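## Task

Take the cardboard box that sits on the desk and set it down on the coffee table. Nothing standing on the floor may end up knocked over. The robot itself must not fall or finish leaning, or the task fails. The box must rest on the table by itself; if the robot is still holding it there at the end, it does not count.

## Robot and tools

ROBOT. TidyBot++ is a single-arm robot. Its base is 0.54 m long, 0.50 m wide and 0.38 m tall and rolls on four powered casters. On top sits one seven-joint arm with a two-finger gripper. The shoulder is 0.12 m ahead of the base centre and 0.68 m up. There are two cameras: base_camera, fixed on the base and looking forward and down, and wrist_camera, which looks along the hand. The arm begins folded with the hand pointing down; folded, it reaches up to 0.08 m past the base front, and the elbow can be as high as 1.15 m.

FRAMES. The base frame has its origin on the floor below the base centre, x forward, y left, z up. hand_pose is reported in it and marks the point between the finger pads; its z axis runs out along the fingers and the fingers close along its y axis. The odometry frame is the base frame as it was when the scene began. Heading is positive to the left, between -3.142 and 3.142. base_tilt is in degrees, positive when leaning forward or right. Odometry only counts wheel rotation, so slipping shows up as travel and drift builds over many moves.

execute_actions. Argument "actions" is a list holding one action or none; an empty list only reports state and images. An action may have "base", "joints", and optional "speeds"; its motions begin together. "base" holds exactly one relative move from where the base last measured itself: translate_m (metres, forward positive, -2 to 2), strafe_m (metres, left positive, -2 to 2) or rotate_rad (radians, counter-clockwise from above positive, -6.3 to 6.3). "joints" maps joint names to absolute targets for the one arm: joint_1_rad to joint_7_rad in radians, and gripper_pos from 0 (open, about 85 mm gap) to 1 (closed); the gap is roughly 85 x (1 - gripper_pos) mm. Ranges: joint_2_rad -2.249 to 2.249, joint_4_rad -2.579 to 2.579, joint_6_rad -2.099 to 2.099; joints 1, 3, 5 and 7 take any angle but go the short way, so turn them in steps under half a turn. joint_1_rad positive turns the arm clockwise from above, opposite to rotate_rad. With joint_7_rad at 1.57 and the hand down, the fingers open toward the robot's left and right. "speeds" caps top speed for that action: translate_m and strafe_m 0.05 to 0.5 m/s, rotate_rad 0.1 to 1.57 rad/s (the maximum is the default). A base move needing more than 8.667 s at its cap is refused, as is any unknown key or out-of-range number; then nothing moves. An action lasts at most 15 s. "cameras" picks images: base_camera, wrist_camera, or all (default); [] gives none. Omitted joints may keep pushing toward old targets.

ARM GEOMETRY. With joint_1_rad 0, joint_3_rad 3.14 and joint_5_rad 0 the arm stays in the vertical plane of base x. Angles from vertical (forward positive): upper arm (0.42 m) = joint_2_rad; forearm (0.31 m) = joint_2_rad - joint_4_rad; hand (0.31 m) = that minus joint_6_rad. Hand reach ahead of the shoulder is the sum of length x sin(angle), height the sum of length x cos(angle). A downward hand reaches at most about 0.94 m above the floor, only near the base.

RESULTS. base_status and joint_status: "done" (base done means wheels turned enough, even if slipping or blocked), "off_target" (resting away from target, maybe still pushing), "contact_stop"/"time_out" (target dropped, holds in place). "joint command not followed" with "cause:" means a self-collision check withheld the arm targets; withheld joints say "not_followed" and may be retried with later actions. A gripper at 1 reading "off_target" means it is holding something; "done" means empty. motor_effort is percent of maximum with the peak in brackets; readings are noisy. Motor temperatures are listed per joint; MOTOR HOT warns from 60 °C, and at 75 °C an OVER-TEMPERATURE FAULT lets the arm sink ("limit_stop_at_motor_heat"; resend the target). "ARM HIT" means a hard hit on the base or arm. A torque fault freezes arm and gripper for 10 s and skips the rest of the call, while the base continues.

ACCURACY. Friction and load leave the hand a centimetre or more off; correct by sending last command + (wanted - read) per joint, but while carrying never command a joint to its read angle, since the arm can sink. Trust the images over hand_pose. Closed fingertips reach about 20 mm past the hand point, so keep clear of the floor.

OTHER TOOLS. wait(seconds 0 to 10) commands nothing and returns state and images. zoom_image(camera, region [x0,y0,x1,y1] in pixels, at most 504 by 504) enlarges the latest image. read_manual gives licence texts only. finished_scene(scene) ends the scene named by its number once the robot has held the last command; it is final.

AVOID. Do not drive while the arm is caught on something high (about 0.8 m up): the robot can topple. Do not shove a raised hand sideways or drive the arm into objects. Set objects down gently and open the gripper so they rest unaided, then withdraw. Do not drop, slam or knock over anything on the floor. Loose objects may occasionally be nudged. The robot keeps its last command while you deliberate.

Each tool is called after "Emit:" as name([rows], argument=value, ...), one row to a line, values as JSON.

## Session

Emit:
execute_actions(actions=[])

Scene clock: 0.00 s.
Motor temperatures (°C, as the motors report them): [28 29 27 27 31 37 33]
base_odometry: x=+0.000 y=+0.000 heading=+0.000 (m, m, rad; odometry frame)
base_tilt: forward=-0.1 right=+0.3 (deg)
base_status: not commanded
joint_positions: joint_1_rad=-0.011 joint_2_rad=-0.328 joint_3_rad=+3.088 joint_4_rad=-2.494 joint_5_rad=-0.052 joint_6_rad=-0.874 joint_7_rad=+1.564 gripper_pos=+0.000
joint_status: not commanded
motor_effort: joint_1_rad=+1 joint_2_rad=-3 joint_3_rad=-1 joint_4_rad=+15 joint_5_rad=-1 joint_6_rad=+3 joint_7_rad=+1 (%)
hand_pose: x=+0.2740 y=+0.0217 z=+0.5941 quat_wxyz=(-0.014, +0.999, +0.012, +0.050) (m; base frame)
pictures: base_camera, wrist_camera
Images, in order (width x height): base_camera 644x364, wrist_camera 644x476.

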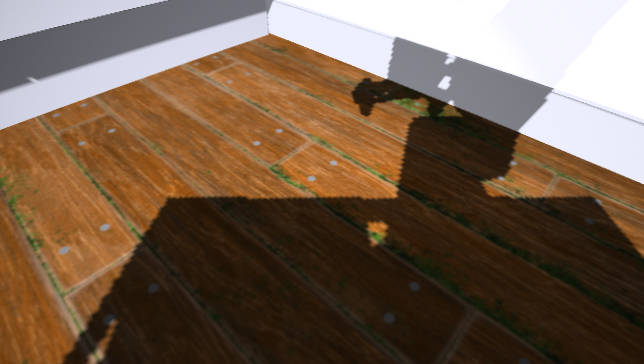

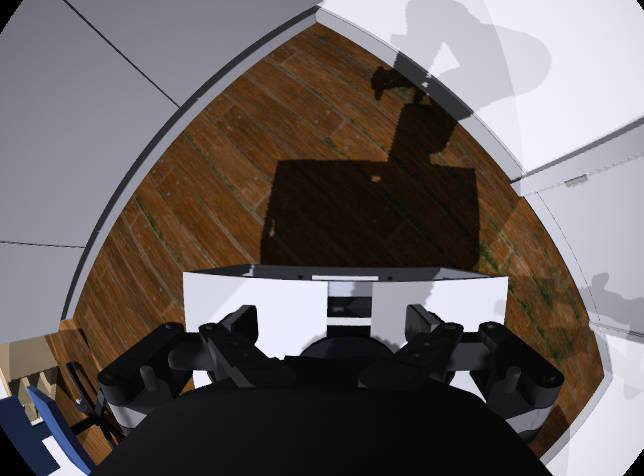

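Emit:
execute_actions([
  {"base":{"rotate_rad":2.5},"joints":{"joint_6_rad":0.4}},
])

Scene clock: 4.63 s.
Motor temperatures (°C, as the motors report them): [28 29 27 27 31 37 33]
base_odometry: x=+0.000 y=+0.000 heading=+2.500 (m, m, rad; odometry frame)
base_tilt: forward=-0.1 right=+0.3 (deg)
base_status: done
joint_positions: joint_1_rad=-0.011 joint_2_rad=-0.328 joint_3_rad=+3.088 joint_4_rad=-2.491 joint_5_rad=-0.052 joint_6_rad=+0.385 joint_7_rad=+1.564 gripper_pos=+0.000
joint_status: all done
motor_effort: joint_1_rad=+1(0) joint_2_rad=-8(9) joint_3_rad=+0(0) joint_4_rad=+20(20) joint_5_rad=-1(1) joint_6_rad=+10(9) joint_7_rad=+0(0) (%)
hand_pose: x=+0.5477 y=+0.0243 z=+0.8402 quat_wxyz=(-0.022, +0.777, +0.002, +0.630) (m; base frame)
pictures: base_camera, wrist_camera
camera_calibration (this result's frames):
wrist_camera: T_world_to_cam=[[0.0528791, -0.998109, -0.0313459, 0.0256776], [-0.220635, 0.0189365, -0.975173, 0.993919], [0.973922, 0.0584822, -0.219216, -0.214762], [0, 0, 0, 1]] pos_world=[0.427097, 0.0193674, 0.922968]
Images, in order (width x height): base_camera 644x364, wrist_camera 644x476.

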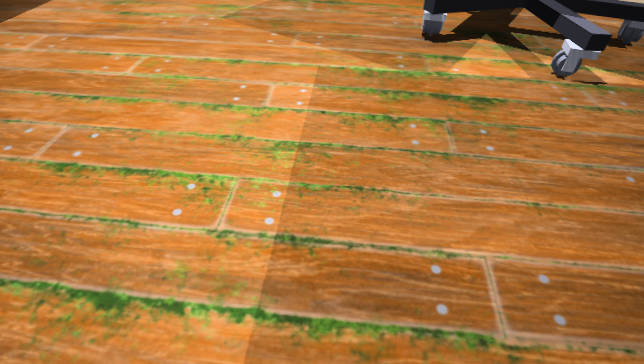

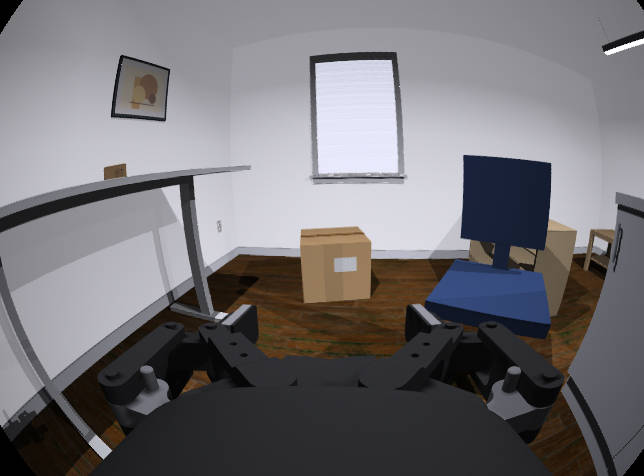

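Emit:
execute_actions([
  {"joints":{"joint_1_rad":-0.5,"joint_2_rad":-0.3,"joint_4_rad":-0.9,"joint_6_rad":-1.4}},
])

Scene clock: 12.03 s.
Motor temperatures (°C, as the motors report them): [28 29 27 27 31 37 33]
base_odometry: x=+0.000 y=+0.000 heading=+2.500 (m, m, rad; odometry frame)
base_tilt: forward=-0.1 right=+0.3 (deg)
base_status: not commanded
joint_positions: joint_1_rad=-0.488 joint_2_rad=-0.317 joint_3_rad=+3.088 joint_4_rad=-0.911 joint_5_rad=-0.052 joint_6_rad=-1.361 joint_7_rad=+1.564 gripper_pos=+0.000
joint_status: all done
motor_effort: joint_1_rad=+0(0) joint_2_rad=-4(11) joint_3_rad=-1(0) joint_4_rad=+16(23) joint_5_rad=-1(0) joint_6_rad=+9(10) joint_7_rad=+0(1) (%)
hand_pose: x=+0.3914 y=+0.1932 z=+1.2248 quat_wxyz=(-0.167, +0.796, +0.232, +0.533) (m; base frame)
pictures: base_camera, wrist_camera
camera_calibration (this result's frames):
wrist_camera: T_world_to_cam=[[0.56528, -0.824618, -0.0215587, -0.031442], [-0.331395, -0.203084, -0.921376, 1.35167], [0.755405, 0.52798, -0.388073, 0.213553], [0, 0, 0, 1]] pos_world=[0.30439, 0.135823, 1.32759]
Images, in order (width x height): base_camera 644x364, wrist_camera 644x476.

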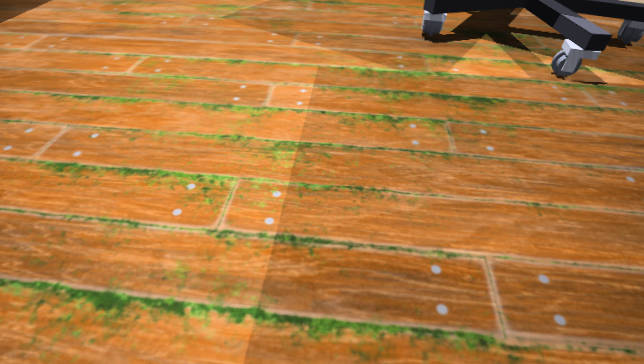

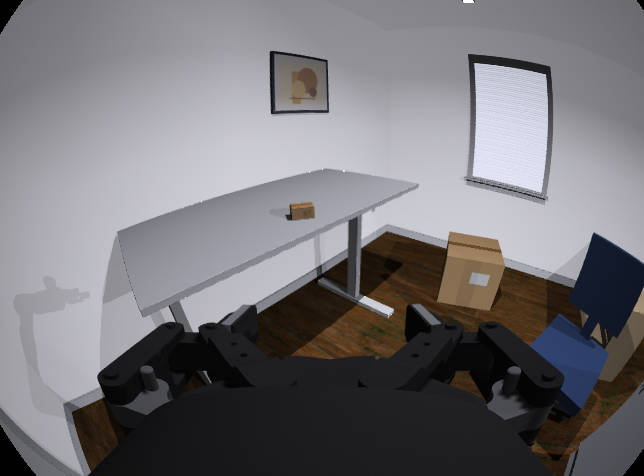

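Emit:
execute_actions([
  {"base":{"rotate_rad":-0.09},"joints":{"joint_1_rad":-1.5,"joint_3_rad":3.19,"joint_5_rad":0.05,"joint_6_rad":-1.7}},
], cameras=[])

Emit:
execute_actions([
  {"base":{"translate_m":0.85}},
], cameras=[])

Emit:
execute_actions([
  {"base":{"strafe_m":0.25}},
])

Scene clock: 26.77 s.
Motor temperatures (°C, as the motors report them): [28 29 27 27 31 37 33]
base_odometry: x=+0.000 y=+0.000 heading=+2.410 (m, m, rad; odometry frame)
base_tilt: forward=-0.1 right=+0.3 (deg)
base_status: done
joint_positions: joint_1_rad=-1.490 joint_2_rad=-0.313 joint_3_rad=+3.171 joint_4_rad=-0.911 joint_5_rad=+0.028 joint_6_rad=-1.659 joint_7_rad=+1.564 gripper_pos=+0.000
joint_status: all done
motor_effort: joint_1_rad=+1(1) joint_2_rad=-3(5) joint_3_rad=-1(0) joint_4_rad=+15(16) joint_5_rad=-1(1) joint_6_rad=+8(9) joint_7_rad=+0(1) (%)
hand_pose: x=+0.1621 y=+0.2856 z=+1.1446 quat_wxyz=(-0.281, +0.681, +0.594, +0.323) (m; base frame)
pictures: none
No camera images: the call's "cameras" was empty. Leave "cameras" out to get every camera's image.

Scene clock: 29.83 s.
Motor temperatures (°C, as the motors report them): [28 29 27 27 31 37 33]
base_odometry: x=-0.633 y=+0.567 heading=+2.411 (m, m, rad; odometry frame)
base_tilt: forward=-0.1 right=+0.3 (deg)
base_status: done
joint_positions: joint_1_rad=-1.490 joint_2_rad=-0.313 joint_3_rad=+3.179 joint_4_rad=-0.911 joint_5_rad=+0.033 joint_6_rad=-1.659 joint_7_rad=+1.564 gripper_pos=+0.000
joint_status: not commanded
motor_effort: joint_1_rad=+0(1) joint_2_rad=-3(4) joint_3_rad=-1(1) joint_4_rad=+15(15) joint_5_rad=+0(1) joint_6_rad=+8(8) joint_7_rad=+0(0) (%)
hand_pose: x=+0.1666 y=+0.2851 z=+1.1446 quat_wxyz=(-0.279, +0.684, +0.591, +0.325) (m; base frame)
pictures: none
No camera images: the call's "cameras" was empty. Leave "cameras" out to get every camera's image.

Scene clock: 31.60 s.
Motor temperatures (°C, as the motors report them): [28 29 27 27 31 37 33]
base_odometry: x=-0.800 y=+0.381 heading=+2.411 (m, m, rad; odometry frame)
base_tilt: forward=-0.1 right=+0.3 (deg)
base_status: done
joint_positions: joint_1_rad=-1.490 joint_2_rad=-0.294 joint_3_rad=+3.179 joint_4_rad=-0.910 joint_5_rad=+0.034 joint_6_rad=-1.661 joint_7_rad=+1.564 gripper_pos=+0.000
joint_status: not commanded
motor_effort: joint_1_rad=+0(1) joint_2_rad=-4(8) joint_3_rad=-1(2) joint_4_rad=+15(16) joint_5_rad=+0(0) joint_6_rad=+8(8) joint_7_rad=+0(0) (%)
hand_pose: x=+0.1673 y=+0.2936 z=+1.1390 quat_wxyz=(-0.272, +0.687, +0.593, +0.318) (m; base frame)
pictures: base_camera, wrist_camera
camera_calibration (this result's frames):
wrist_camera: T_world_to_cam=[[0.991771, -0.127878, -0.00616192, -0.11738], [-0.0889911, -0.653978, -0.751261, 1.11673], [0.0920402, 0.745627, -0.659976, 0.653308], [0, 0, 0, 1]] pos_world=[0.155662, 0.228185, 1.2694]
Images, in order (width x height): base_camera 644x364, wrist_camera 644x476.

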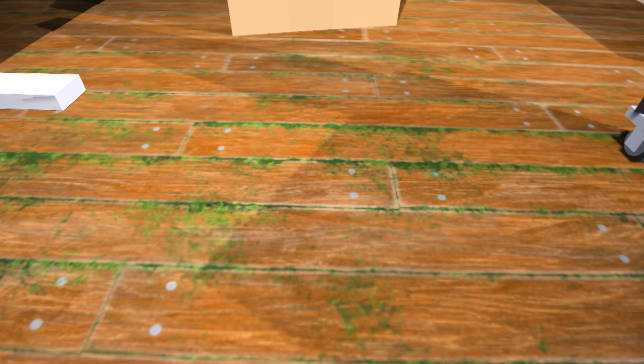

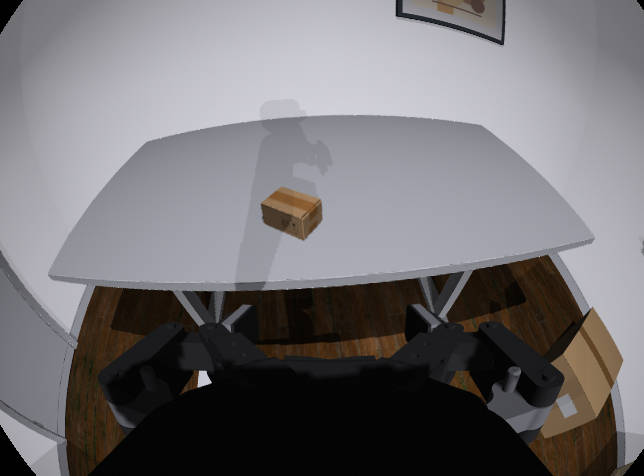

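Emit:
execute_actions([
  {"base":{"translate_m":0.64},"joints":{"joint_1_rad":-2.51,"joint_3_rad":3.12,"joint_5_rad":-0.02}},
], cameras=[])

Emit:
execute_actions([
  {"base":{"strafe_m":0.11},"joints":{"joint_2_rad":0.3,"joint_4_rad":-0.83,"joint_6_rad":-0.67}},
])

Scene clock: 46.47 s.
Motor temperatures (°C, as the motors report them): [28 29 27 27 31 37 33]
base_odometry: x=-1.277 y=+0.808 heading=+2.411 (m, m, rad; odometry frame)
base_tilt: forward=-0.1 right=+0.3 (deg)
base_status: done
joint_positions: joint_1_rad=-2.500 joint_2_rad=-0.298 joint_3_rad=+3.137 joint_4_rad=-0.910 joint_5_rad=+0.001 joint_6_rad=-1.661 joint_7_rad=+1.564 gripper_pos=+0.000
joint_status: all done
motor_effort: joint_1_rad=+0(1) joint_2_rad=-4(6) joint_3_rad=-1(1) joint_4_rad=+15(15) joint_5_rad=+0(0) joint_6_rad=+8(9) joint_7_rad=+0(0) (%)
hand_pose: x=-0.1187 y=+0.1742 z=+1.1401 quat_wxyz=(-0.400, +0.287, +0.861, +0.131) (m; base frame)
pictures: none
No camera images: the call's "cameras" was empty. Leave "cameras" out to get every camera's image.

Scene clock: 48.57 s.
Motor temperatures (°C, as the motors report them): [28 29 27 27 31 37 33]
base_odometry: x=-1.351 y=+0.726 heading=+2.411 (m, m, rad; odometry frame)
base_tilt: forward=-0.1 right=+0.3 (deg)
base_status: done
joint_positions: joint_1_rad=-2.501 joint_2_rad=+0.305 joint_3_rad=+3.133 joint_4_rad=-0.844 joint_5_rad=-0.002 joint_6_rad=-0.708 joint_7_rad=+1.564 gripper_pos=+0.000
joint_status: all done
motor_effort: joint_1_rad=+1(1) joint_2_rad=-35(39) joint_3_rad=-2(0) joint_4_rad=+22(23) joint_5_rad=-1(1) joint_6_rad=+9(9) joint_7_rad=+0(1) (%)
hand_pose: x=-0.4555 y=+0.4201 z=+1.1239 quat_wxyz=(-0.571, +0.252, +0.760, +0.182) (m; base frame)
pictures: base_camera, wrist_camera
camera_calibration (this result's frames):
wrist_camera: T_world_to_cam=[[0.573877, 0.818859, -0.0115903, -0.0654835], [0.235777, -0.178759, -0.955225, 1.31025], [-0.784267, 0.545449, -0.295654, -0.118195], [0, 0, 0, 1]] pos_world=[-0.364044, 0.35231, 1.21588]
Images, in order (width x height): base_camera 644x364, wrist_camera 644x476.

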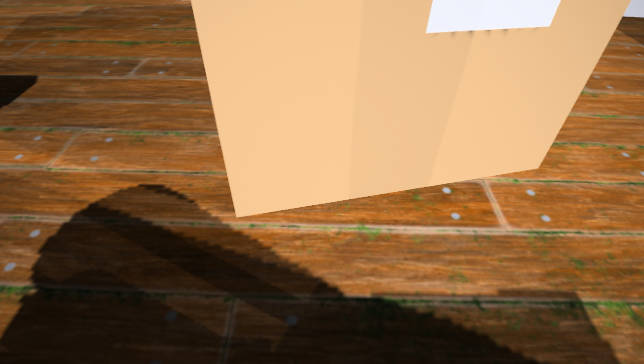

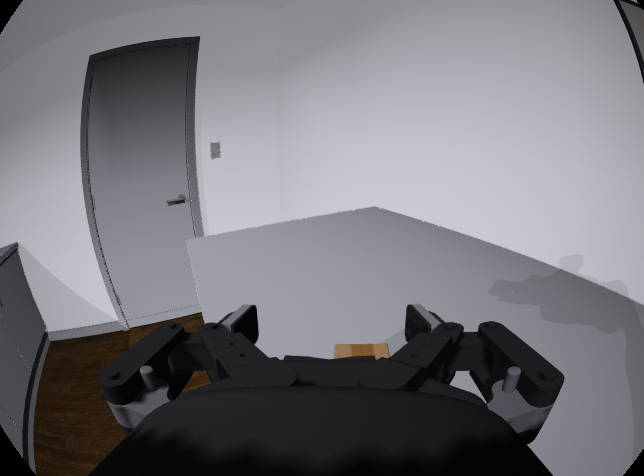

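Emit:
execute_actions([
  {"joints":{"joint_1_rad":-2.455,"joint_2_rad":0.38,"joint_6_rad":-0.8}},
], cameras=["wrist_camera"])

Scene clock: 52.80 s.
Motor temperatures (°C, as the motors report them): [28 29 27 27 31 37 33]
base_odometry: x=-1.351 y=+0.726 heading=+2.411 (m, m, rad; odometry frame)
base_tilt: forward=-0.1 right=+0.2 (deg)
base_status: not commanded
joint_positions: joint_1_rad=-2.458 joint_2_rad=+0.382 joint_3_rad=+3.132 joint_4_rad=-0.838 joint_5_rad=-0.002 joint_6_rad=-0.765 joint_7_rad=+1.564 gripper_pos=+0.000
joint_status: all done
motor_effort: joint_1_rad=+1(0) joint_2_rad=-39(41) joint_3_rad=-2(3) joint_4_rad=+22(24) joint_5_rad=-1(1) joint_6_rad=+9(9) joint_7_rad=+1(1) (%)
hand_pose: x=-0.4571 y=+0.4597 z=+1.0553 quat_wxyz=(-0.518, +0.281, +0.789, +0.177) (m; base frame)
pictures: wrist_camera
camera_calibration (this result's frames):
wrist_camera: T_world_to_cam=[[0.608622, 0.793315, -0.0151866, -0.0664514], [0.320369, -0.263204, -0.909993, 1.28192], [-0.725909, 0.548976, -0.414345, -0.011036], [0, 0, 0, 1]] pos_world=[-0.378256, 0.396182, 1.16096]
Images, in order (width x height): wrist_camera 644x476.

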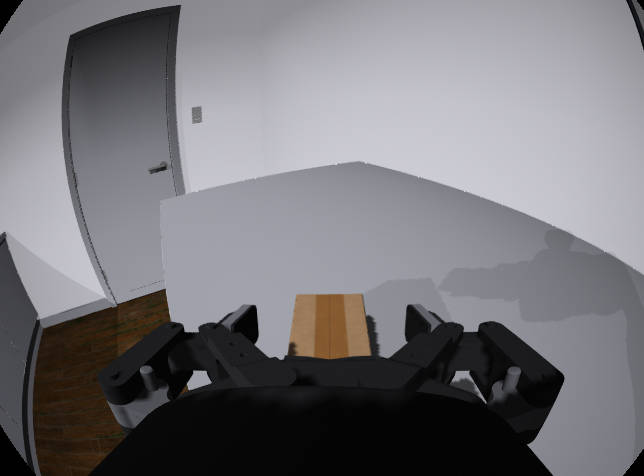

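Emit:
execute_actions([
  {"joints":{"joint_2_rad":0.445}},
], cameras=["wrist_camera"])

Scene clock: 57.13 s.
Motor temperatures (°C, as the motors report them): [28 29 27 27 31 37 33]
base_odometry: x=-1.351 y=+0.726 heading=+2.411 (m, m, rad; odometry frame)
base_tilt: forward=-0.1 right=+0.2 (deg)
base_status: not commanded
joint_positions: joint_1_rad=-2.458 joint_2_rad=+0.444 joint_3_rad=+3.132 joint_4_rad=-0.837 joint_5_rad=-0.002 joint_6_rad=-0.765 joint_7_rad=+1.564 gripper_pos=+0.000
joint_status: all done
motor_effort: joint_1_rad=+1(0) joint_2_rad=-41(43) joint_3_rad=-2(2) joint_4_rad=+22(23) joint_5_rad=-1(1) joint_6_rad=+10(10) joint_7_rad=+0(0) (%)
hand_pose: x=-0.4739 y=+0.4734 z=+1.0096 quat_wxyz=(-0.493, +0.286, +0.804, +0.168) (m; base frame)
pictures: wrist_camera
camera_calibration (this result's frames):
wrist_camera: T_world_to_cam=[[0.609382, 0.792696, -0.0169176, -0.0653718], [0.362631, -0.297619, -0.883132, 1.2586], [-0.70509, 0.532029, -0.46882, 0.0231734], [0, 0, 0, 1]] pos_world=[-0.400232, 0.414074, 1.12127]
Images, in order (width x height): wrist_camera 644x476.

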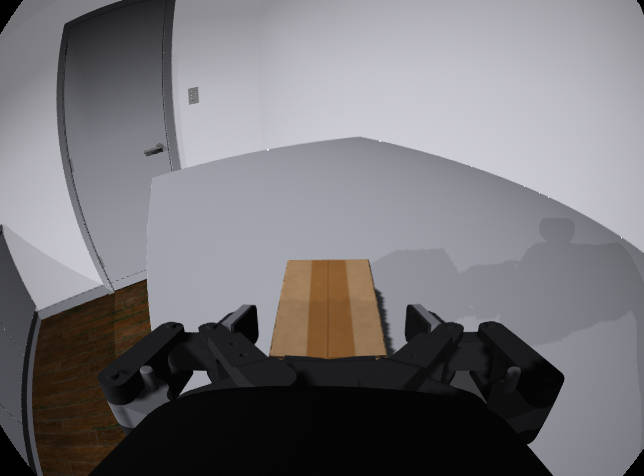

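Emit:
execute_actions([
  {"joints":{"joint_2_rad":0.465,"gripper_pos":1}},
], cameras=[])

Emit:
execute_actions([
  {"joints":{"joint_2_rad":-0.2,"joint_6_rad":-1.3}},
], cameras=[])

Emit:
execute_actions([
  {"base":{"strafe_m":-0.1},"joints":{"joint_1_rad":0.6}},
])

Scene clock: 64.00 s.
Motor temperatures (°C, as the motors report them): [28 29 27 27 31 37 33]
base_odometry: x=-1.351 y=+0.726 heading=+2.411 (m, m, rad; odometry frame)
base_tilt: forward=-0.1 right=+0.2 (deg)
base_status: not commanded
joint_positions: joint_1_rad=-2.458 joint_2_rad=+0.452 joint_3_rad=+3.132 joint_4_rad=-0.835 joint_5_rad=-0.002 joint_6_rad=-0.765 joint_7_rad=+1.564 gripper_pos=+0.355
joint_status: gripper_pos off_target (ended at +0.355, target +1.000); the others done
motor_effort: joint_1_rad=+1(2) joint_2_rad=-40(42) joint_3_rad=-2(2) joint_4_rad=+21(22) joint_5_rad=-1(0) joint_6_rad=+8(9) joint_7_rad=+0(0) (%)
hand_pose: x=-0.4760 y=+0.4751 z=+1.0042 quat_wxyz=(-0.491, +0.287, +0.806, +0.167) (m; base frame)
pictures: none
No camera images: the call's "cameras" was empty. Leave "cameras" out to get every camera's image.

Scene clock: 66.10 s.
Motor temperatures (°C, as the motors report them): [28 29 27 27 31 37 33]
base_odometry: x=-1.351 y=+0.726 heading=+2.411 (m, m, rad; odometry frame)
base_tilt: forward=-0.1 right=+0.2 (deg)
base_status: not commanded
joint_positions: joint_1_rad=-2.458 joint_2_rad=-0.202 joint_3_rad=+3.132 joint_4_rad=-0.834 joint_5_rad=-0.002 joint_6_rad=-1.267 joint_7_rad=+1.564 gripper_pos=+0.355
joint_status: all done
motor_effort: joint_1_rad=+1(0) joint_2_rad=-10(47) joint_3_rad=-1(2) joint_4_rad=+17(25) joint_5_rad=+0(1) joint_6_rad=+10(11) joint_7_rad=+0(1) (%)
hand_pose: x=-0.1925 y=+0.2447 z=+1.2473 quat_wxyz=(-0.550, +0.270, +0.767, +0.190) (m; base frame)
pictures: none
No camera images: the call's "cameras" was empty. Leave "cameras" out to get every camera's image.

Scene clock: 69.97 s.
Motor temperatures (°C, as the motors report them): [28 29 27 27 31 37 33]
base_odometry: x=-1.284 y=+0.800 heading=+2.411 (m, m, rad; odometry frame)
base_tilt: forward=-0.1 right=+0.3 (deg)
base_status: done
joint_positions: joint_1_rad=+0.591 joint_2_rad=-0.199 joint_3_rad=+3.128 joint_4_rad=-0.834 joint_5_rad=-0.003 joint_6_rad=-1.267 joint_7_rad=+1.564 gripper_pos=+0.355
joint_status: all done
motor_effort: joint_1_rad=+0(1) joint_2_rad=-10(13) joint_3_rad=-1(0) joint_4_rad=+17(18) joint_5_rad=+0(0) joint_6_rad=+10(11) joint_7_rad=+1(0) (%)
hand_pose: x=+0.4540 y=-0.2136 z=+1.2461 quat_wxyz=(+0.163, +0.780, -0.233, +0.558) (m; base frame)
pictures: base_camera, wrist_camera
camera_calibration (this result's frames):
wrist_camera: T_world_to_cam=[[-0.526899, -0.849896, -0.00734128, 0.0708527], [-0.283893, 0.18413, -0.941011, 1.39505], [0.801113, -0.493734, -0.338298, 0.0882689], [0, 0, 0, 1]] pos_world=[0.362663, -0.153071, 1.34313]
Images, in order (width x height): base_camera 644x364, wrist_camera 644x476.

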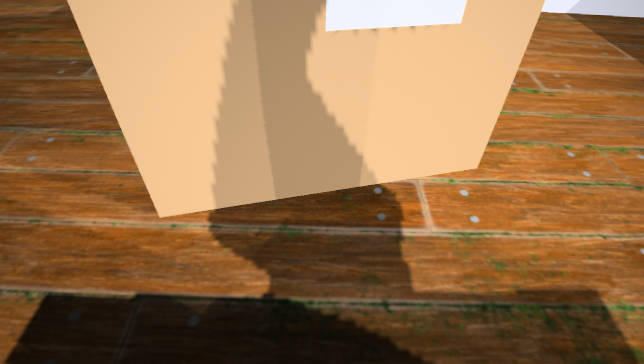

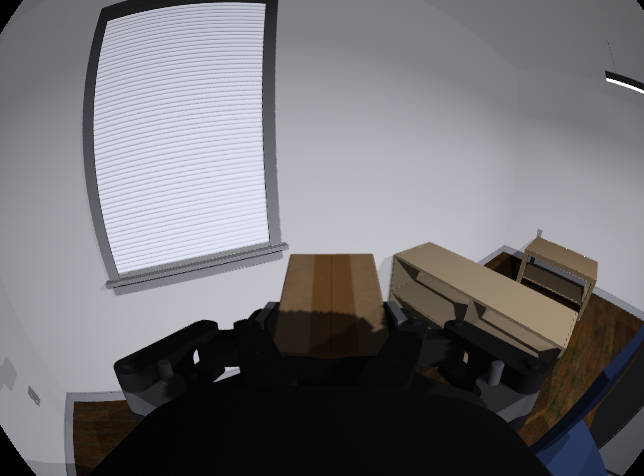

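Emit:
execute_actions([
  {"joints":{"joint_1_rad":1.95,"joint_6_rad":-1.6}},
], cameras=["wrist_camera"])

Scene clock: 74.73 s.
Motor temperatures (°C, as the motors report them): [28 29 27 27 31 37 33]
base_odometry: x=-1.284 y=+0.800 heading=+2.411 (m, m, rad; odometry frame)
base_tilt: forward=-0.1 right=+0.3 (deg)
base_status: not commanded
joint_positions: joint_1_rad=+1.940 joint_2_rad=-0.199 joint_3_rad=+3.128 joint_4_rad=-0.834 joint_5_rad=-0.003 joint_6_rad=-1.564 joint_7_rad=+1.564 gripper_pos=+0.355
joint_status: all done
motor_effort: joint_1_rad=+1(0) joint_2_rad=-9(10) joint_3_rad=-1(1) joint_4_rad=+16(17) joint_5_rad=-1(1) joint_6_rad=+9(11) joint_7_rad=+0(0) (%)
hand_pose: x=-0.0013 y=-0.3339 z=+1.1646 quat_wxyz=(+0.372, +0.507, -0.733, +0.261) (m; base frame)
pictures: wrist_camera
camera_calibration (this result's frames):
wrist_camera: T_world_to_cam=[[-0.943624, 0.330774, -0.0127443, 0.128055], [0.207594, 0.561354, -0.801116, 1.17485], [-0.257834, -0.758598, -0.598373, 0.579102], [0, 0, 0, 1]] pos_world=[0.0262558, -0.262557, 1.28934]
Images, in order (width x height): wrist_camera 644x476.

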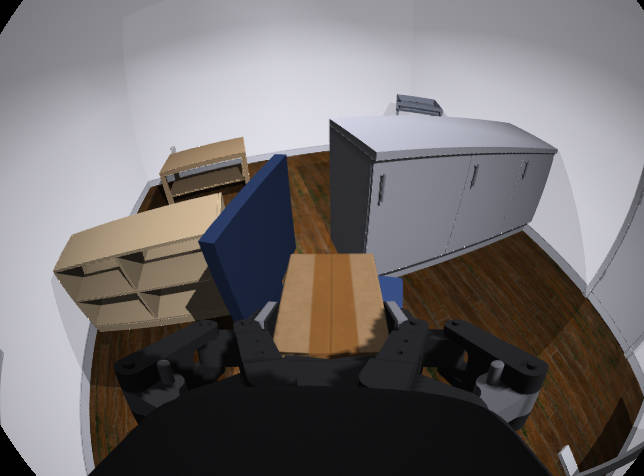

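Emit:
execute_actions([
  {"base":{"translate_m":0.55},"speeds":{"translate_m":0.15},"joints":{"joint_1_rad":2.6}},
])

Emit:
execute_actions([
  {"base":{"strafe_m":-0.9},"speeds":{"strafe_m":0.3},"joints":{"joint_1_rad":2.9,"joint_6_rad":-1.9}},
])

Scene clock: 91.27 s.
Motor temperatures (°C, as the motors report them): [28 29 27 27 31 37 33]
base_odometry: x=-1.694 y=+1.167 heading=+2.411 (m, m, rad; odometry frame)
base_tilt: forward=-0.1 right=+0.3 (deg)
base_status: done
joint_positions: joint_1_rad=+2.591 joint_2_rad=-0.200 joint_3_rad=+3.128 joint_4_rad=-0.834 joint_5_rad=-0.004 joint_6_rad=-1.566 joint_7_rad=+1.564 gripper_pos=+0.355
joint_status: all done
motor_effort: joint_1_rad=+1(2) joint_2_rad=-8(13) joint_3_rad=-1(3) joint_4_rad=+16(17) joint_5_rad=+0(2) joint_6_rad=+9(10) joint_7_rad=+1(1) (%)
hand_pose: x=-0.1780 y=-0.1926 z=+1.1642 quat_wxyz=(+0.435, +0.247, -0.856, +0.128) (m; base frame)
pictures: base_camera, wrist_camera
camera_calibration (this result's frames):
wrist_camera: T_world_to_cam=[[-0.551149, 0.834302, -0.0132733, 0.0820177], [0.506271, 0.321719, -0.800116, 1.13779], [-0.663268, -0.447703, -0.599698, 0.629803], [0, 0, 0, 1]] pos_world=[-0.1131, -0.152513, 1.28915]
Images, in order (width x height): base_camera 644x364, wrist_camera 644x476.

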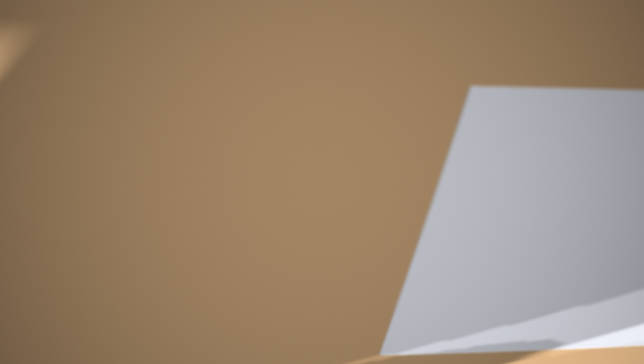

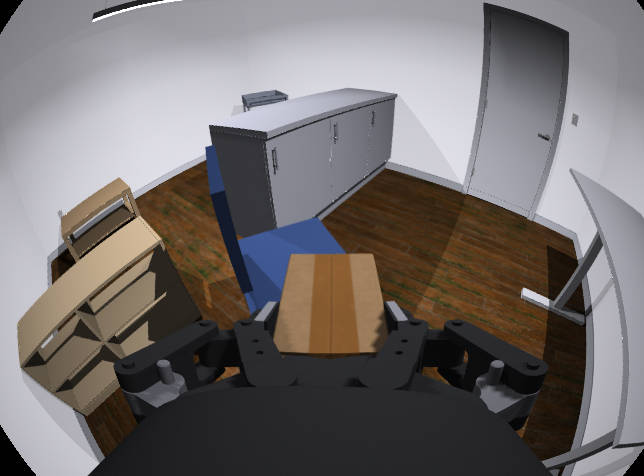

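Scene clock: 95.23 s.
Motor temperatures (°C, as the motors report them): [28 29 27 27 31 37 33]
base_odometry: x=-1.094 y=+1.838 heading=+2.411 (m, m, rad; odometry frame)
base_tilt: forward=-0.1 right=+0.3 (deg)
base_status: done
joint_positions: joint_1_rad=+2.890 joint_2_rad=-0.200 joint_3_rad=+3.128 joint_4_rad=-0.834 joint_5_rad=-0.005 joint_6_rad=-1.866 joint_7_rad=+1.564 gripper_pos=+0.355
joint_status: all done
motor_effort: joint_1_rad=+1(0) joint_2_rad=-8(9) joint_3_rad=-1(0) joint_4_rad=+15(17) joint_5_rad=+0(0) joint_6_rad=+7(9) joint_7_rad=+0(0) (%)
hand_pose: x=-0.1586 y=-0.0795 z=+1.0983 quat_wxyz=(+0.313, +0.124, -0.941, +0.043) (m; base frame)
pictures: base_camera, wrist_camera
camera_calibration (this result's frames):
wrist_camera: T_world_to_cam=[[-0.276987, 0.960706, -0.0179457, 0.05615], [0.780018, 0.213907, -0.588062, 0.840736], [-0.561116, -0.176884, -0.808617, 0.920971], [0, 0, 0, 1]] pos_world=[-0.123465, -0.0708784, 1.24013]
Images, in order (width x height): base_camera 644x364, wrist_camera 644x476.

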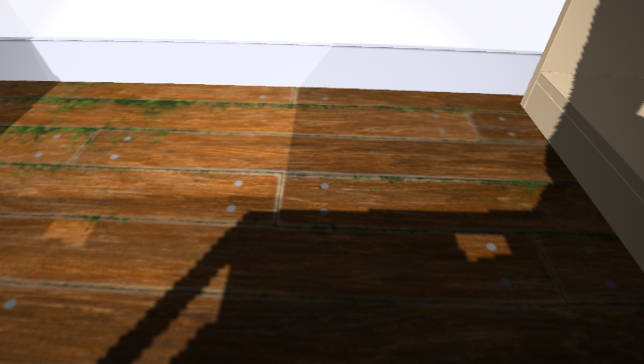

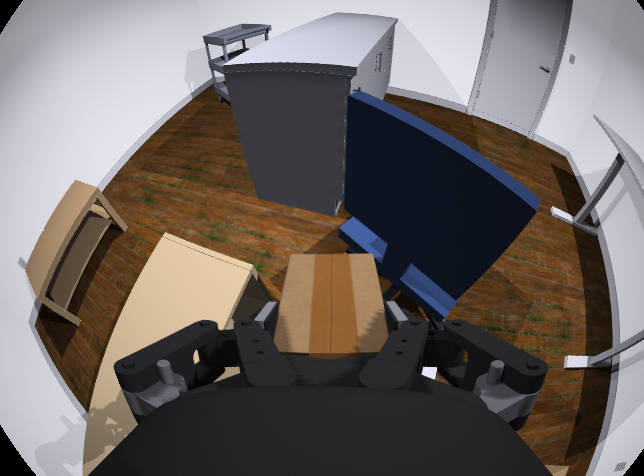

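Emit:
execute_actions([
  {"base":{"translate_m":-0.76},"speeds":{"translate_m":0.12},"joints":{"joint_1_rad":1.7}},
])

Scene clock: 106.87 s.
Motor temperatures (°C, as the motors report them): [28 29 27 27 31 37 33]
base_odometry: x=-0.528 y=+1.331 heading=+2.411 (m, m, rad; odometry frame)
base_tilt: forward=-0.1 right=+0.3 (deg)
base_status: done
joint_positions: joint_1_rad=+1.710 joint_2_rad=-0.201 joint_3_rad=+3.127 joint_4_rad=-0.834 joint_5_rad=-0.006 joint_6_rad=-1.866 joint_7_rad=+1.564 gripper_pos=+0.355
joint_status: all done
motor_effort: joint_1_rad=+1(2) joint_2_rad=-7(9) joint_3_rad=-1(2) joint_4_rad=+15(16) joint_5_rad=+0(1) joint_6_rad=+8(8) joint_7_rad=+1(0) (%)
hand_pose: x=+0.0873 y=-0.2866 z=+1.0983 quat_wxyz=(+0.235, +0.627, -0.712, +0.210) (m; base frame)
pictures: base_camera, wrist_camera
camera_calibration (this result's frames):
wrist_camera: T_world_to_cam=[[-0.993949, 0.108307, -0.0183111, 0.14194], [0.098325, 0.802953, -0.587876, 0.921369], [-0.0489682, -0.586119, -0.808744, 0.860464], [0, 0, 0, 1]] pos_world=[0.0926225, -0.250854, 1.24014]
Images, in order (width x height): base_camera 644x364, wrist_camera 644x476.

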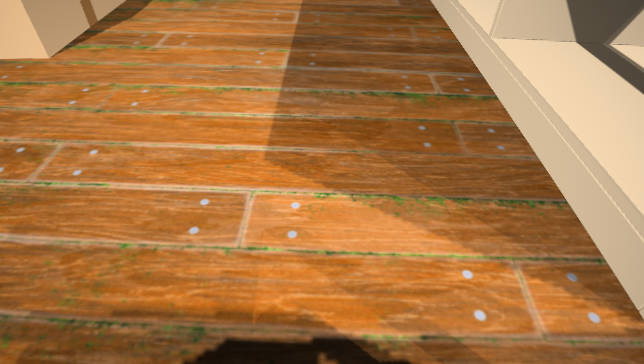

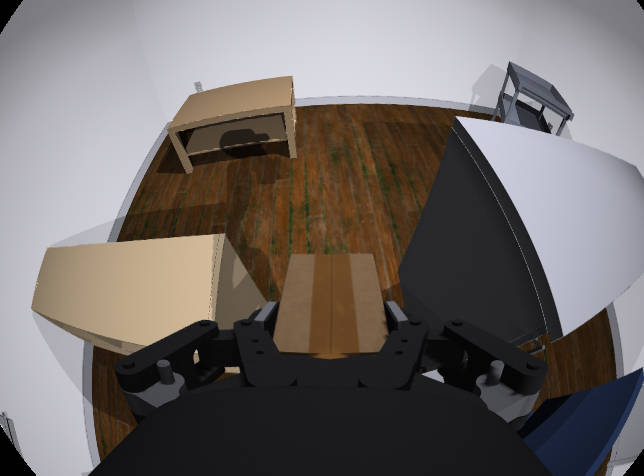

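Emit:
execute_actions([
  {"base":{"rotate_rad":-0.06}},
], cameras=[])

Emit:
execute_actions([
  {"base":{"translate_m":0.06}},
], cameras=[])

Emit:
execute_actions([
  {"base":{"strafe_m":-0.35},"speeds":{"strafe_m":0.2}},
])

Scene clock: 114.60 s.
Motor temperatures (°C, as the motors report them): [28 29 27 27 31 37 33]
base_odometry: x=-0.528 y=+1.331 heading=+2.352 (m, m, rad; odometry frame)
base_tilt: forward=-0.1 right=+0.3 (deg)
base_status: done
joint_positions: joint_1_rad=+1.709 joint_2_rad=-0.200 joint_3_rad=+3.127 joint_4_rad=-0.834 joint_5_rad=-0.006 joint_6_rad=-1.866 joint_7_rad=+1.564 gripper_pos=+0.355
joint_status: not commanded
motor_effort: joint_1_rad=+0(0) joint_2_rad=-8(9) joint_3_rad=-1(1) joint_4_rad=+15(16) joint_5_rad=-1(1) joint_6_rad=+7(7) joint_7_rad=+0(0) (%)
hand_pose: x=+0.0873 y=-0.2871 z=+1.0979 quat_wxyz=(+0.235, +0.627, -0.712, +0.210) (m; base frame)
pictures: none
No camera images: the call's "cameras" was empty. Leave "cameras" out to get every camera's image.

Scene clock: 115.57 s.
Motor temperatures (°C, as the motors report them): [28 29 27 27 31 37 33]
base_odometry: x=-0.570 y=+1.374 heading=+2.351 (m, m, rad; odometry frame)
base_tilt: forward=-0.1 right=+0.3 (deg)
base_status: done
joint_positions: joint_1_rad=+1.709 joint_2_rad=-0.200 joint_3_rad=+3.127 joint_4_rad=-0.834 joint_5_rad=-0.006 joint_6_rad=-1.866 joint_7_rad=+1.564 gripper_pos=+0.355
joint_status: not commanded
motor_effort: joint_1_rad=+0(0) joint_2_rad=-8(9) joint_3_rad=-1(3) joint_4_rad=+15(16) joint_5_rad=-1(2) joint_6_rad=+7(6) joint_7_rad=+0(1) (%)
hand_pose: x=+0.0878 y=-0.2872 z=+1.0979 quat_wxyz=(+0.235, +0.628, -0.712, +0.210) (m; base frame)
pictures: none
No camera images: the call's "cameras" was empty. Leave "cameras" out to get every camera's image.

Scene clock: 118.07 s.
Motor temperatures (°C, as the motors report them): [28 29 27 27 31 37 33]
base_odometry: x=-0.321 y=+1.620 heading=+2.351 (m, m, rad; odometry frame)
base_tilt: forward=-0.1 right=+0.3 (deg)
base_status: done
joint_positions: joint_1_rad=+1.708 joint_2_rad=-0.194 joint_3_rad=+3.127 joint_4_rad=-0.834 joint_5_rad=-0.006 joint_6_rad=-1.867 joint_7_rad=+1.564 gripper_pos=+0.355
joint_status: not commanded
motor_effort: joint_1_rad=+1(0) joint_2_rad=-7(11) joint_3_rad=-1(1) joint_4_rad=+15(16) joint_5_rad=-1(1) joint_6_rad=+6(8) joint_7_rad=+1(0) (%)
hand_pose: x=+0.0875 y=-0.2894 z=+1.0963 quat_wxyz=(+0.233, +0.628, -0.712, +0.208) (m; base frame)
pictures: base_camera, wrist_camera
camera_calibration (this result's frames):
wrist_camera: T_world_to_cam=[[-0.994133, 0.106592, -0.0183882, 0.142024], [0.0973223, 0.807261, -0.582116, 0.917412], [-0.0472046, -0.58049, -0.812898, 0.86323], [0, 0, 0, 1]] pos_world=[0.0926549, -0.254633, 1.23837]
Images, in order (width x height): base_camera 644x364, wrist_camera 644x476.

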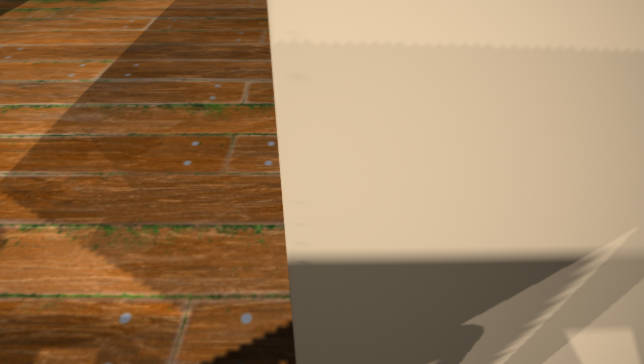

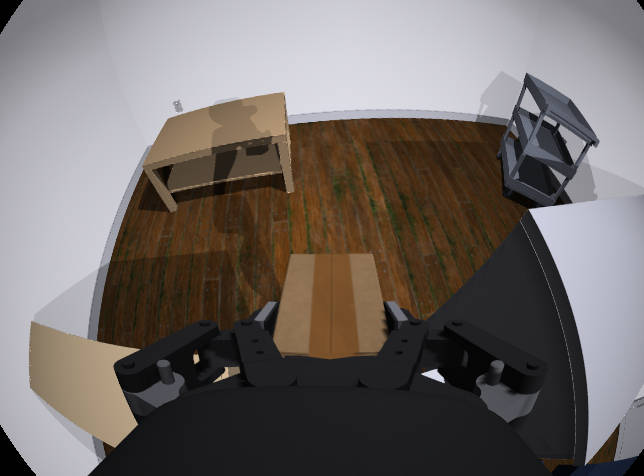

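Emit:
execute_actions([
  {"base":{"strafe_m":-1.0},"speeds":{"strafe_m":0.35},"joints":{"joint_1_rad":1.04}},
], cameras=[])

Emit:
execute_actions([
  {"joints":{"joint_2_rad":0.97,"joint_4_rad":-1.725,"joint_6_rad":0.75}},
])

Scene clock: 127.07 s.
Motor temperatures (°C, as the motors report them): [28 29 27 27 31 37 33]
base_odometry: x=+0.389 y=+2.324 heading=+2.352 (m, m, rad; odometry frame)
base_tilt: forward=-0.1 right=+0.3 (deg)
base_status: done
joint_positions: joint_1_rad=+1.050 joint_2_rad=-0.195 joint_3_rad=+3.127 joint_4_rad=-0.834 joint_5_rad=-0.006 joint_6_rad=-1.867 joint_7_rad=+1.564 gripper_pos=+0.355
joint_status: all done
motor_effort: joint_1_rad=+0(0) joint_2_rad=-9(11) joint_3_rad=-1(0) joint_4_rad=+15(16) joint_5_rad=+0(1) joint_6_rad=+7(8) joint_7_rad=+1(0) (%)
hand_pose: x=+0.2710 y=-0.2478 z=+1.0963 quat_wxyz=(+0.153, +0.825, -0.471, +0.272) (m; base frame)
pictures: none
No camera images: the call's "cameras" was empty. Leave "cameras" out to get every camera's image.

Scene clock: 130.07 s.
Motor temperatures (°C, as the motors report them): [28 29 27 27 31 37 33]
base_odometry: x=+0.389 y=+2.324 heading=+2.352 (m, m, rad; odometry frame)
base_tilt: forward=-0.1 right=+0.3 (deg)
base_status: not commanded
joint_positions: joint_1_rad=+1.050 joint_2_rad=+0.975 joint_3_rad=+3.127 joint_4_rad=-1.716 joint_5_rad=-0.006 joint_6_rad=+0.711 joint_7_rad=+1.564 gripper_pos=+0.355
joint_status: all done
motor_effort: joint_1_rad=+0(1) joint_2_rad=-49(52) joint_3_rad=-2(2) joint_4_rad=+14(23) joint_5_rad=+0(1) joint_6_rad=+10(11) joint_7_rad=+0(0) (%)
hand_pose: x=+0.5102 y=-0.6640 z=+0.5114 quat_wxyz=(+0.267, +0.721, -0.424, +0.479) (m; base frame)
pictures: base_camera, wrist_camera
camera_calibration (this result's frames):
wrist_camera: T_world_to_cam=[[-0.855767, -0.516783, -0.0244654, 0.109994], [-0.193016, 0.362784, -0.911665, 0.859775], [0.480009, -0.77545, -0.410205, -0.414108], [0, 0, 0, 1]] pos_world=[0.458854, -0.576189, 0.616648]
Images, in order (width x height): base_camera 644x364, wrist_camera 644x476.

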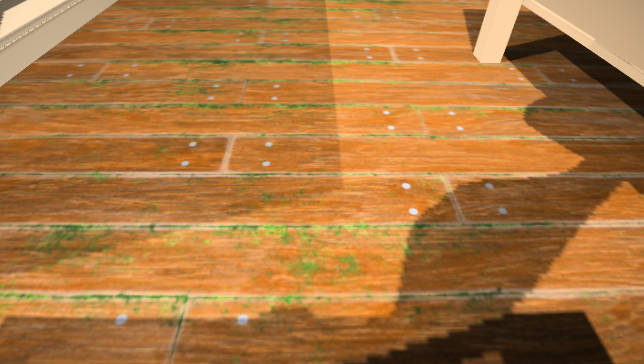

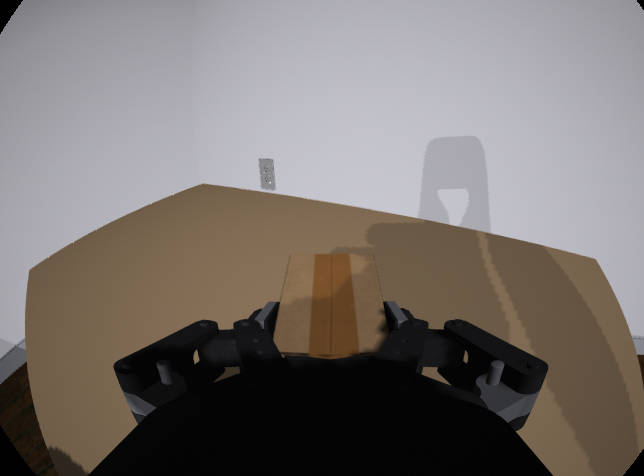

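Emit:
execute_actions([
  {"joints":{"joint_2_rad":1.03}},
], cameras=["wrist_camera"])

Emit:
execute_actions([
  {"joints":{"joint_2_rad":1.065}},
], cameras=["wrist_camera"])

Scene clock: 133.57 s.
Motor temperatures (°C, as the motors report them): [28 29 27 27 31 37 33]
base_odometry: x=+0.389 y=+2.324 heading=+2.352 (m, m, rad; odometry frame)
base_tilt: forward=-0.1 right=+0.3 (deg)
base_status: not commanded
joint_positions: joint_1_rad=+1.050 joint_2_rad=+0.989 joint_3_rad=+3.127 joint_4_rad=-1.715 joint_5_rad=-0.006 joint_6_rad=+0.725 joint_7_rad=+1.564 gripper_pos=+0.355
joint_status: joint_2_rad off_target (ended at +0.989, target +1.030)
motor_effort: joint_1_rad=+0(0) joint_2_rad=-42(49) joint_3_rad=-2(2) joint_4_rad=+11(14) joint_5_rad=-1(1) joint_6_rad=+7(10) joint_7_rad=+0(0) (%)
hand_pose: x=+0.5100 y=-0.6638 z=+0.5052 quat_wxyz=(+0.268, +0.720, -0.424, +0.480) (m; base frame)
pictures: wrist_camera
camera_calibration (this result's frames):
wrist_camera: T_world_to_cam=[[-0.855841, -0.516659, -0.0244863, 0.109955], [-0.192232, 0.361667, -0.912274, 0.853158], [0.480191, -0.776054, -0.408848, -0.417639], [0, 0, 0, 1]] pos_world=[0.458655, -0.57586, 0.610255]
Images, in order (width x height): wrist_camera 644x476.

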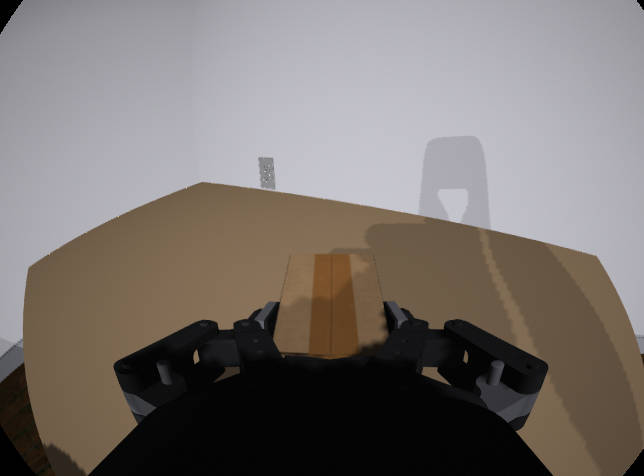

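Scene clock: 134.23 s.
Motor temperatures (°C, as the motors report them): [28 29 27 27 31 37 33]
base_odometry: x=+0.389 y=+2.324 heading=+2.352 (m, m, rad; odometry frame)
base_tilt: forward=-0.1 right=+0.3 (deg)
base_status: not commanded
joint_positions: joint_1_rad=+1.050 joint_2_rad=+0.996 joint_3_rad=+3.127 joint_4_rad=-1.714 joint_5_rad=-0.006 joint_6_rad=+0.742 joint_7_rad=+1.564 gripper_pos=+0.355
joint_status: joint_2_rad off_target (ended at +0.996, target +1.065)
motor_effort: joint_1_rad=+0(0) joint_2_rad=-37(42) joint_3_rad=-2(3) joint_4_rad=+9(11) joint_5_rad=-1(0) joint_6_rad=+5(6) joint_7_rad=+0(0) (%)
hand_pose: x=+0.5106 y=-0.6648 z=+0.5049 quat_wxyz=(+0.270, +0.718, -0.422, +0.484) (m; base frame)
pictures: wrist_camera
camera_calibration (this result's frames):
wrist_camera: T_world_to_cam=[[-0.855845, -0.51666, -0.024312, 0.109772], [-0.187335, 0.353446, -0.916505, 0.847599], [0.482115, -0.779832, -0.399284, -0.427104], [0, 0, 0, 1]] pos_world=[0.458646, -0.575935, 0.608962]
Images, in order (width x height): wrist_camera 644x476.

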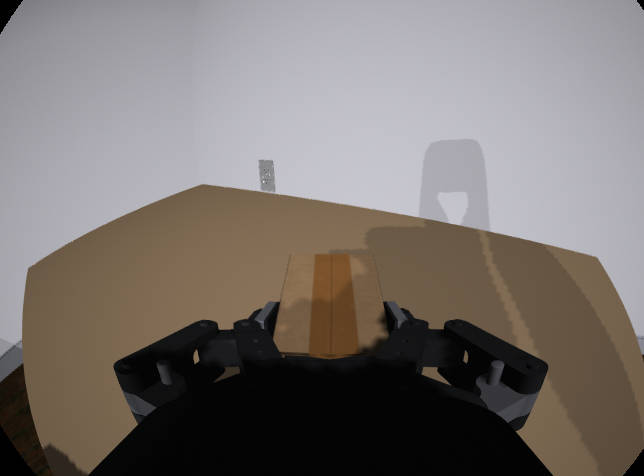

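The box is touching the table, so I'm releasing it.

Emit:
execute_actions([
  {"joints":{"joint_2_rad":0.99,"gripper_pos":0}},
], cameras=[])

Emit:
execute_actions([
  {"joints":{"joint_2_rad":0.7,"joint_6_rad":0.4}},
], cameras=["wrist_camera"])

Scene clock: 138.23 s.
Motor temperatures (°C, as the motors report them): [28 29 27 27 31 37 33]
base_odometry: x=+0.389 y=+2.324 heading=+2.352 (m, m, rad; odometry frame)
base_tilt: forward=-0.1 right=+0.3 (deg)
base_status: not commanded
joint_positions: joint_1_rad=+1.050 joint_2_rad=+0.994 joint_3_rad=+3.127 joint_4_rad=-1.715 joint_5_rad=-0.006 joint_6_rad=+0.742 joint_7_rad=+1.564 gripper_pos=+0.000
joint_status: all done
motor_effort: joint_1_rad=+1(0) joint_2_rad=-47(49) joint_3_rad=-2(2) joint_4_rad=+13(14) joint_5_rad=+0(1) joint_6_rad=+10(10) joint_7_rad=+1(0) (%)
hand_pose: x=+0.5105 y=-0.6648 z=+0.5056 quat_wxyz=(+0.270, +0.718, -0.422, +0.484) (m; base frame)
pictures: none
No camera images: the call's "cameras" was empty. Leave "cameras" out to get every camera's image.

Scene clock: 139.77 s.
Motor temperatures (°C, as the motors report them): [28 29 27 27 31 37 33]
base_odometry: x=+0.389 y=+2.324 heading=+2.352 (m, m, rad; odometry frame)
base_tilt: forward=-0.1 right=+0.3 (deg)
base_status: not commanded
joint_positions: joint_1_rad=+1.050 joint_2_rad=+0.697 joint_3_rad=+3.127 joint_4_rad=-1.715 joint_5_rad=-0.006 joint_6_rad=+0.441 joint_7_rad=+1.564 gripper_pos=+0.000
joint_status: all done
motor_effort: joint_1_rad=+0(0) joint_2_rad=-44(51) joint_3_rad=-2(3) joint_4_rad=+17(18) joint_5_rad=-1(0) joint_6_rad=+10(10) joint_7_rad=+1(0) (%)
hand_pose: x=+0.5088 y=-0.6596 z=+0.6491 quat_wxyz=(+0.269, +0.720, -0.421, +0.483) (m; base frame)
pictures: wrist_camera
camera_calibration (this result's frames):
wrist_camera: T_world_to_cam=[[-0.853676, -0.520304, -0.0228335, 0.109979], [-0.191304, 0.354052, -0.91545, 0.979304], [0.484396, -0.77713, -0.401782, -0.362318], [0, 0, 0, 1]] pos_world=[0.456737, -0.571071, 0.753442]
Images, in order (width x height): wrist_camera 644x476.

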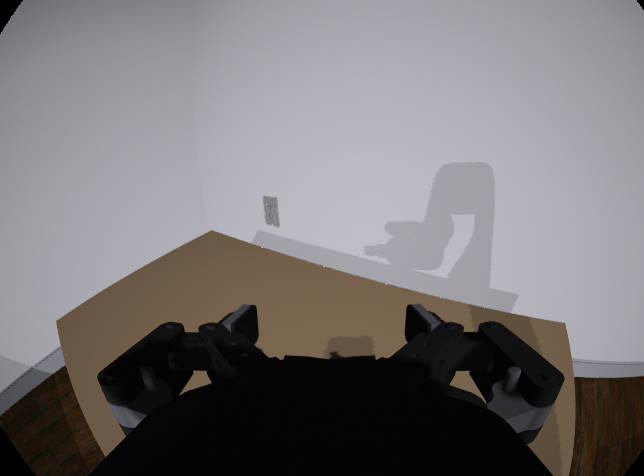

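Emit:
finished_scene(scene=1)

The scene is finished: the task was done.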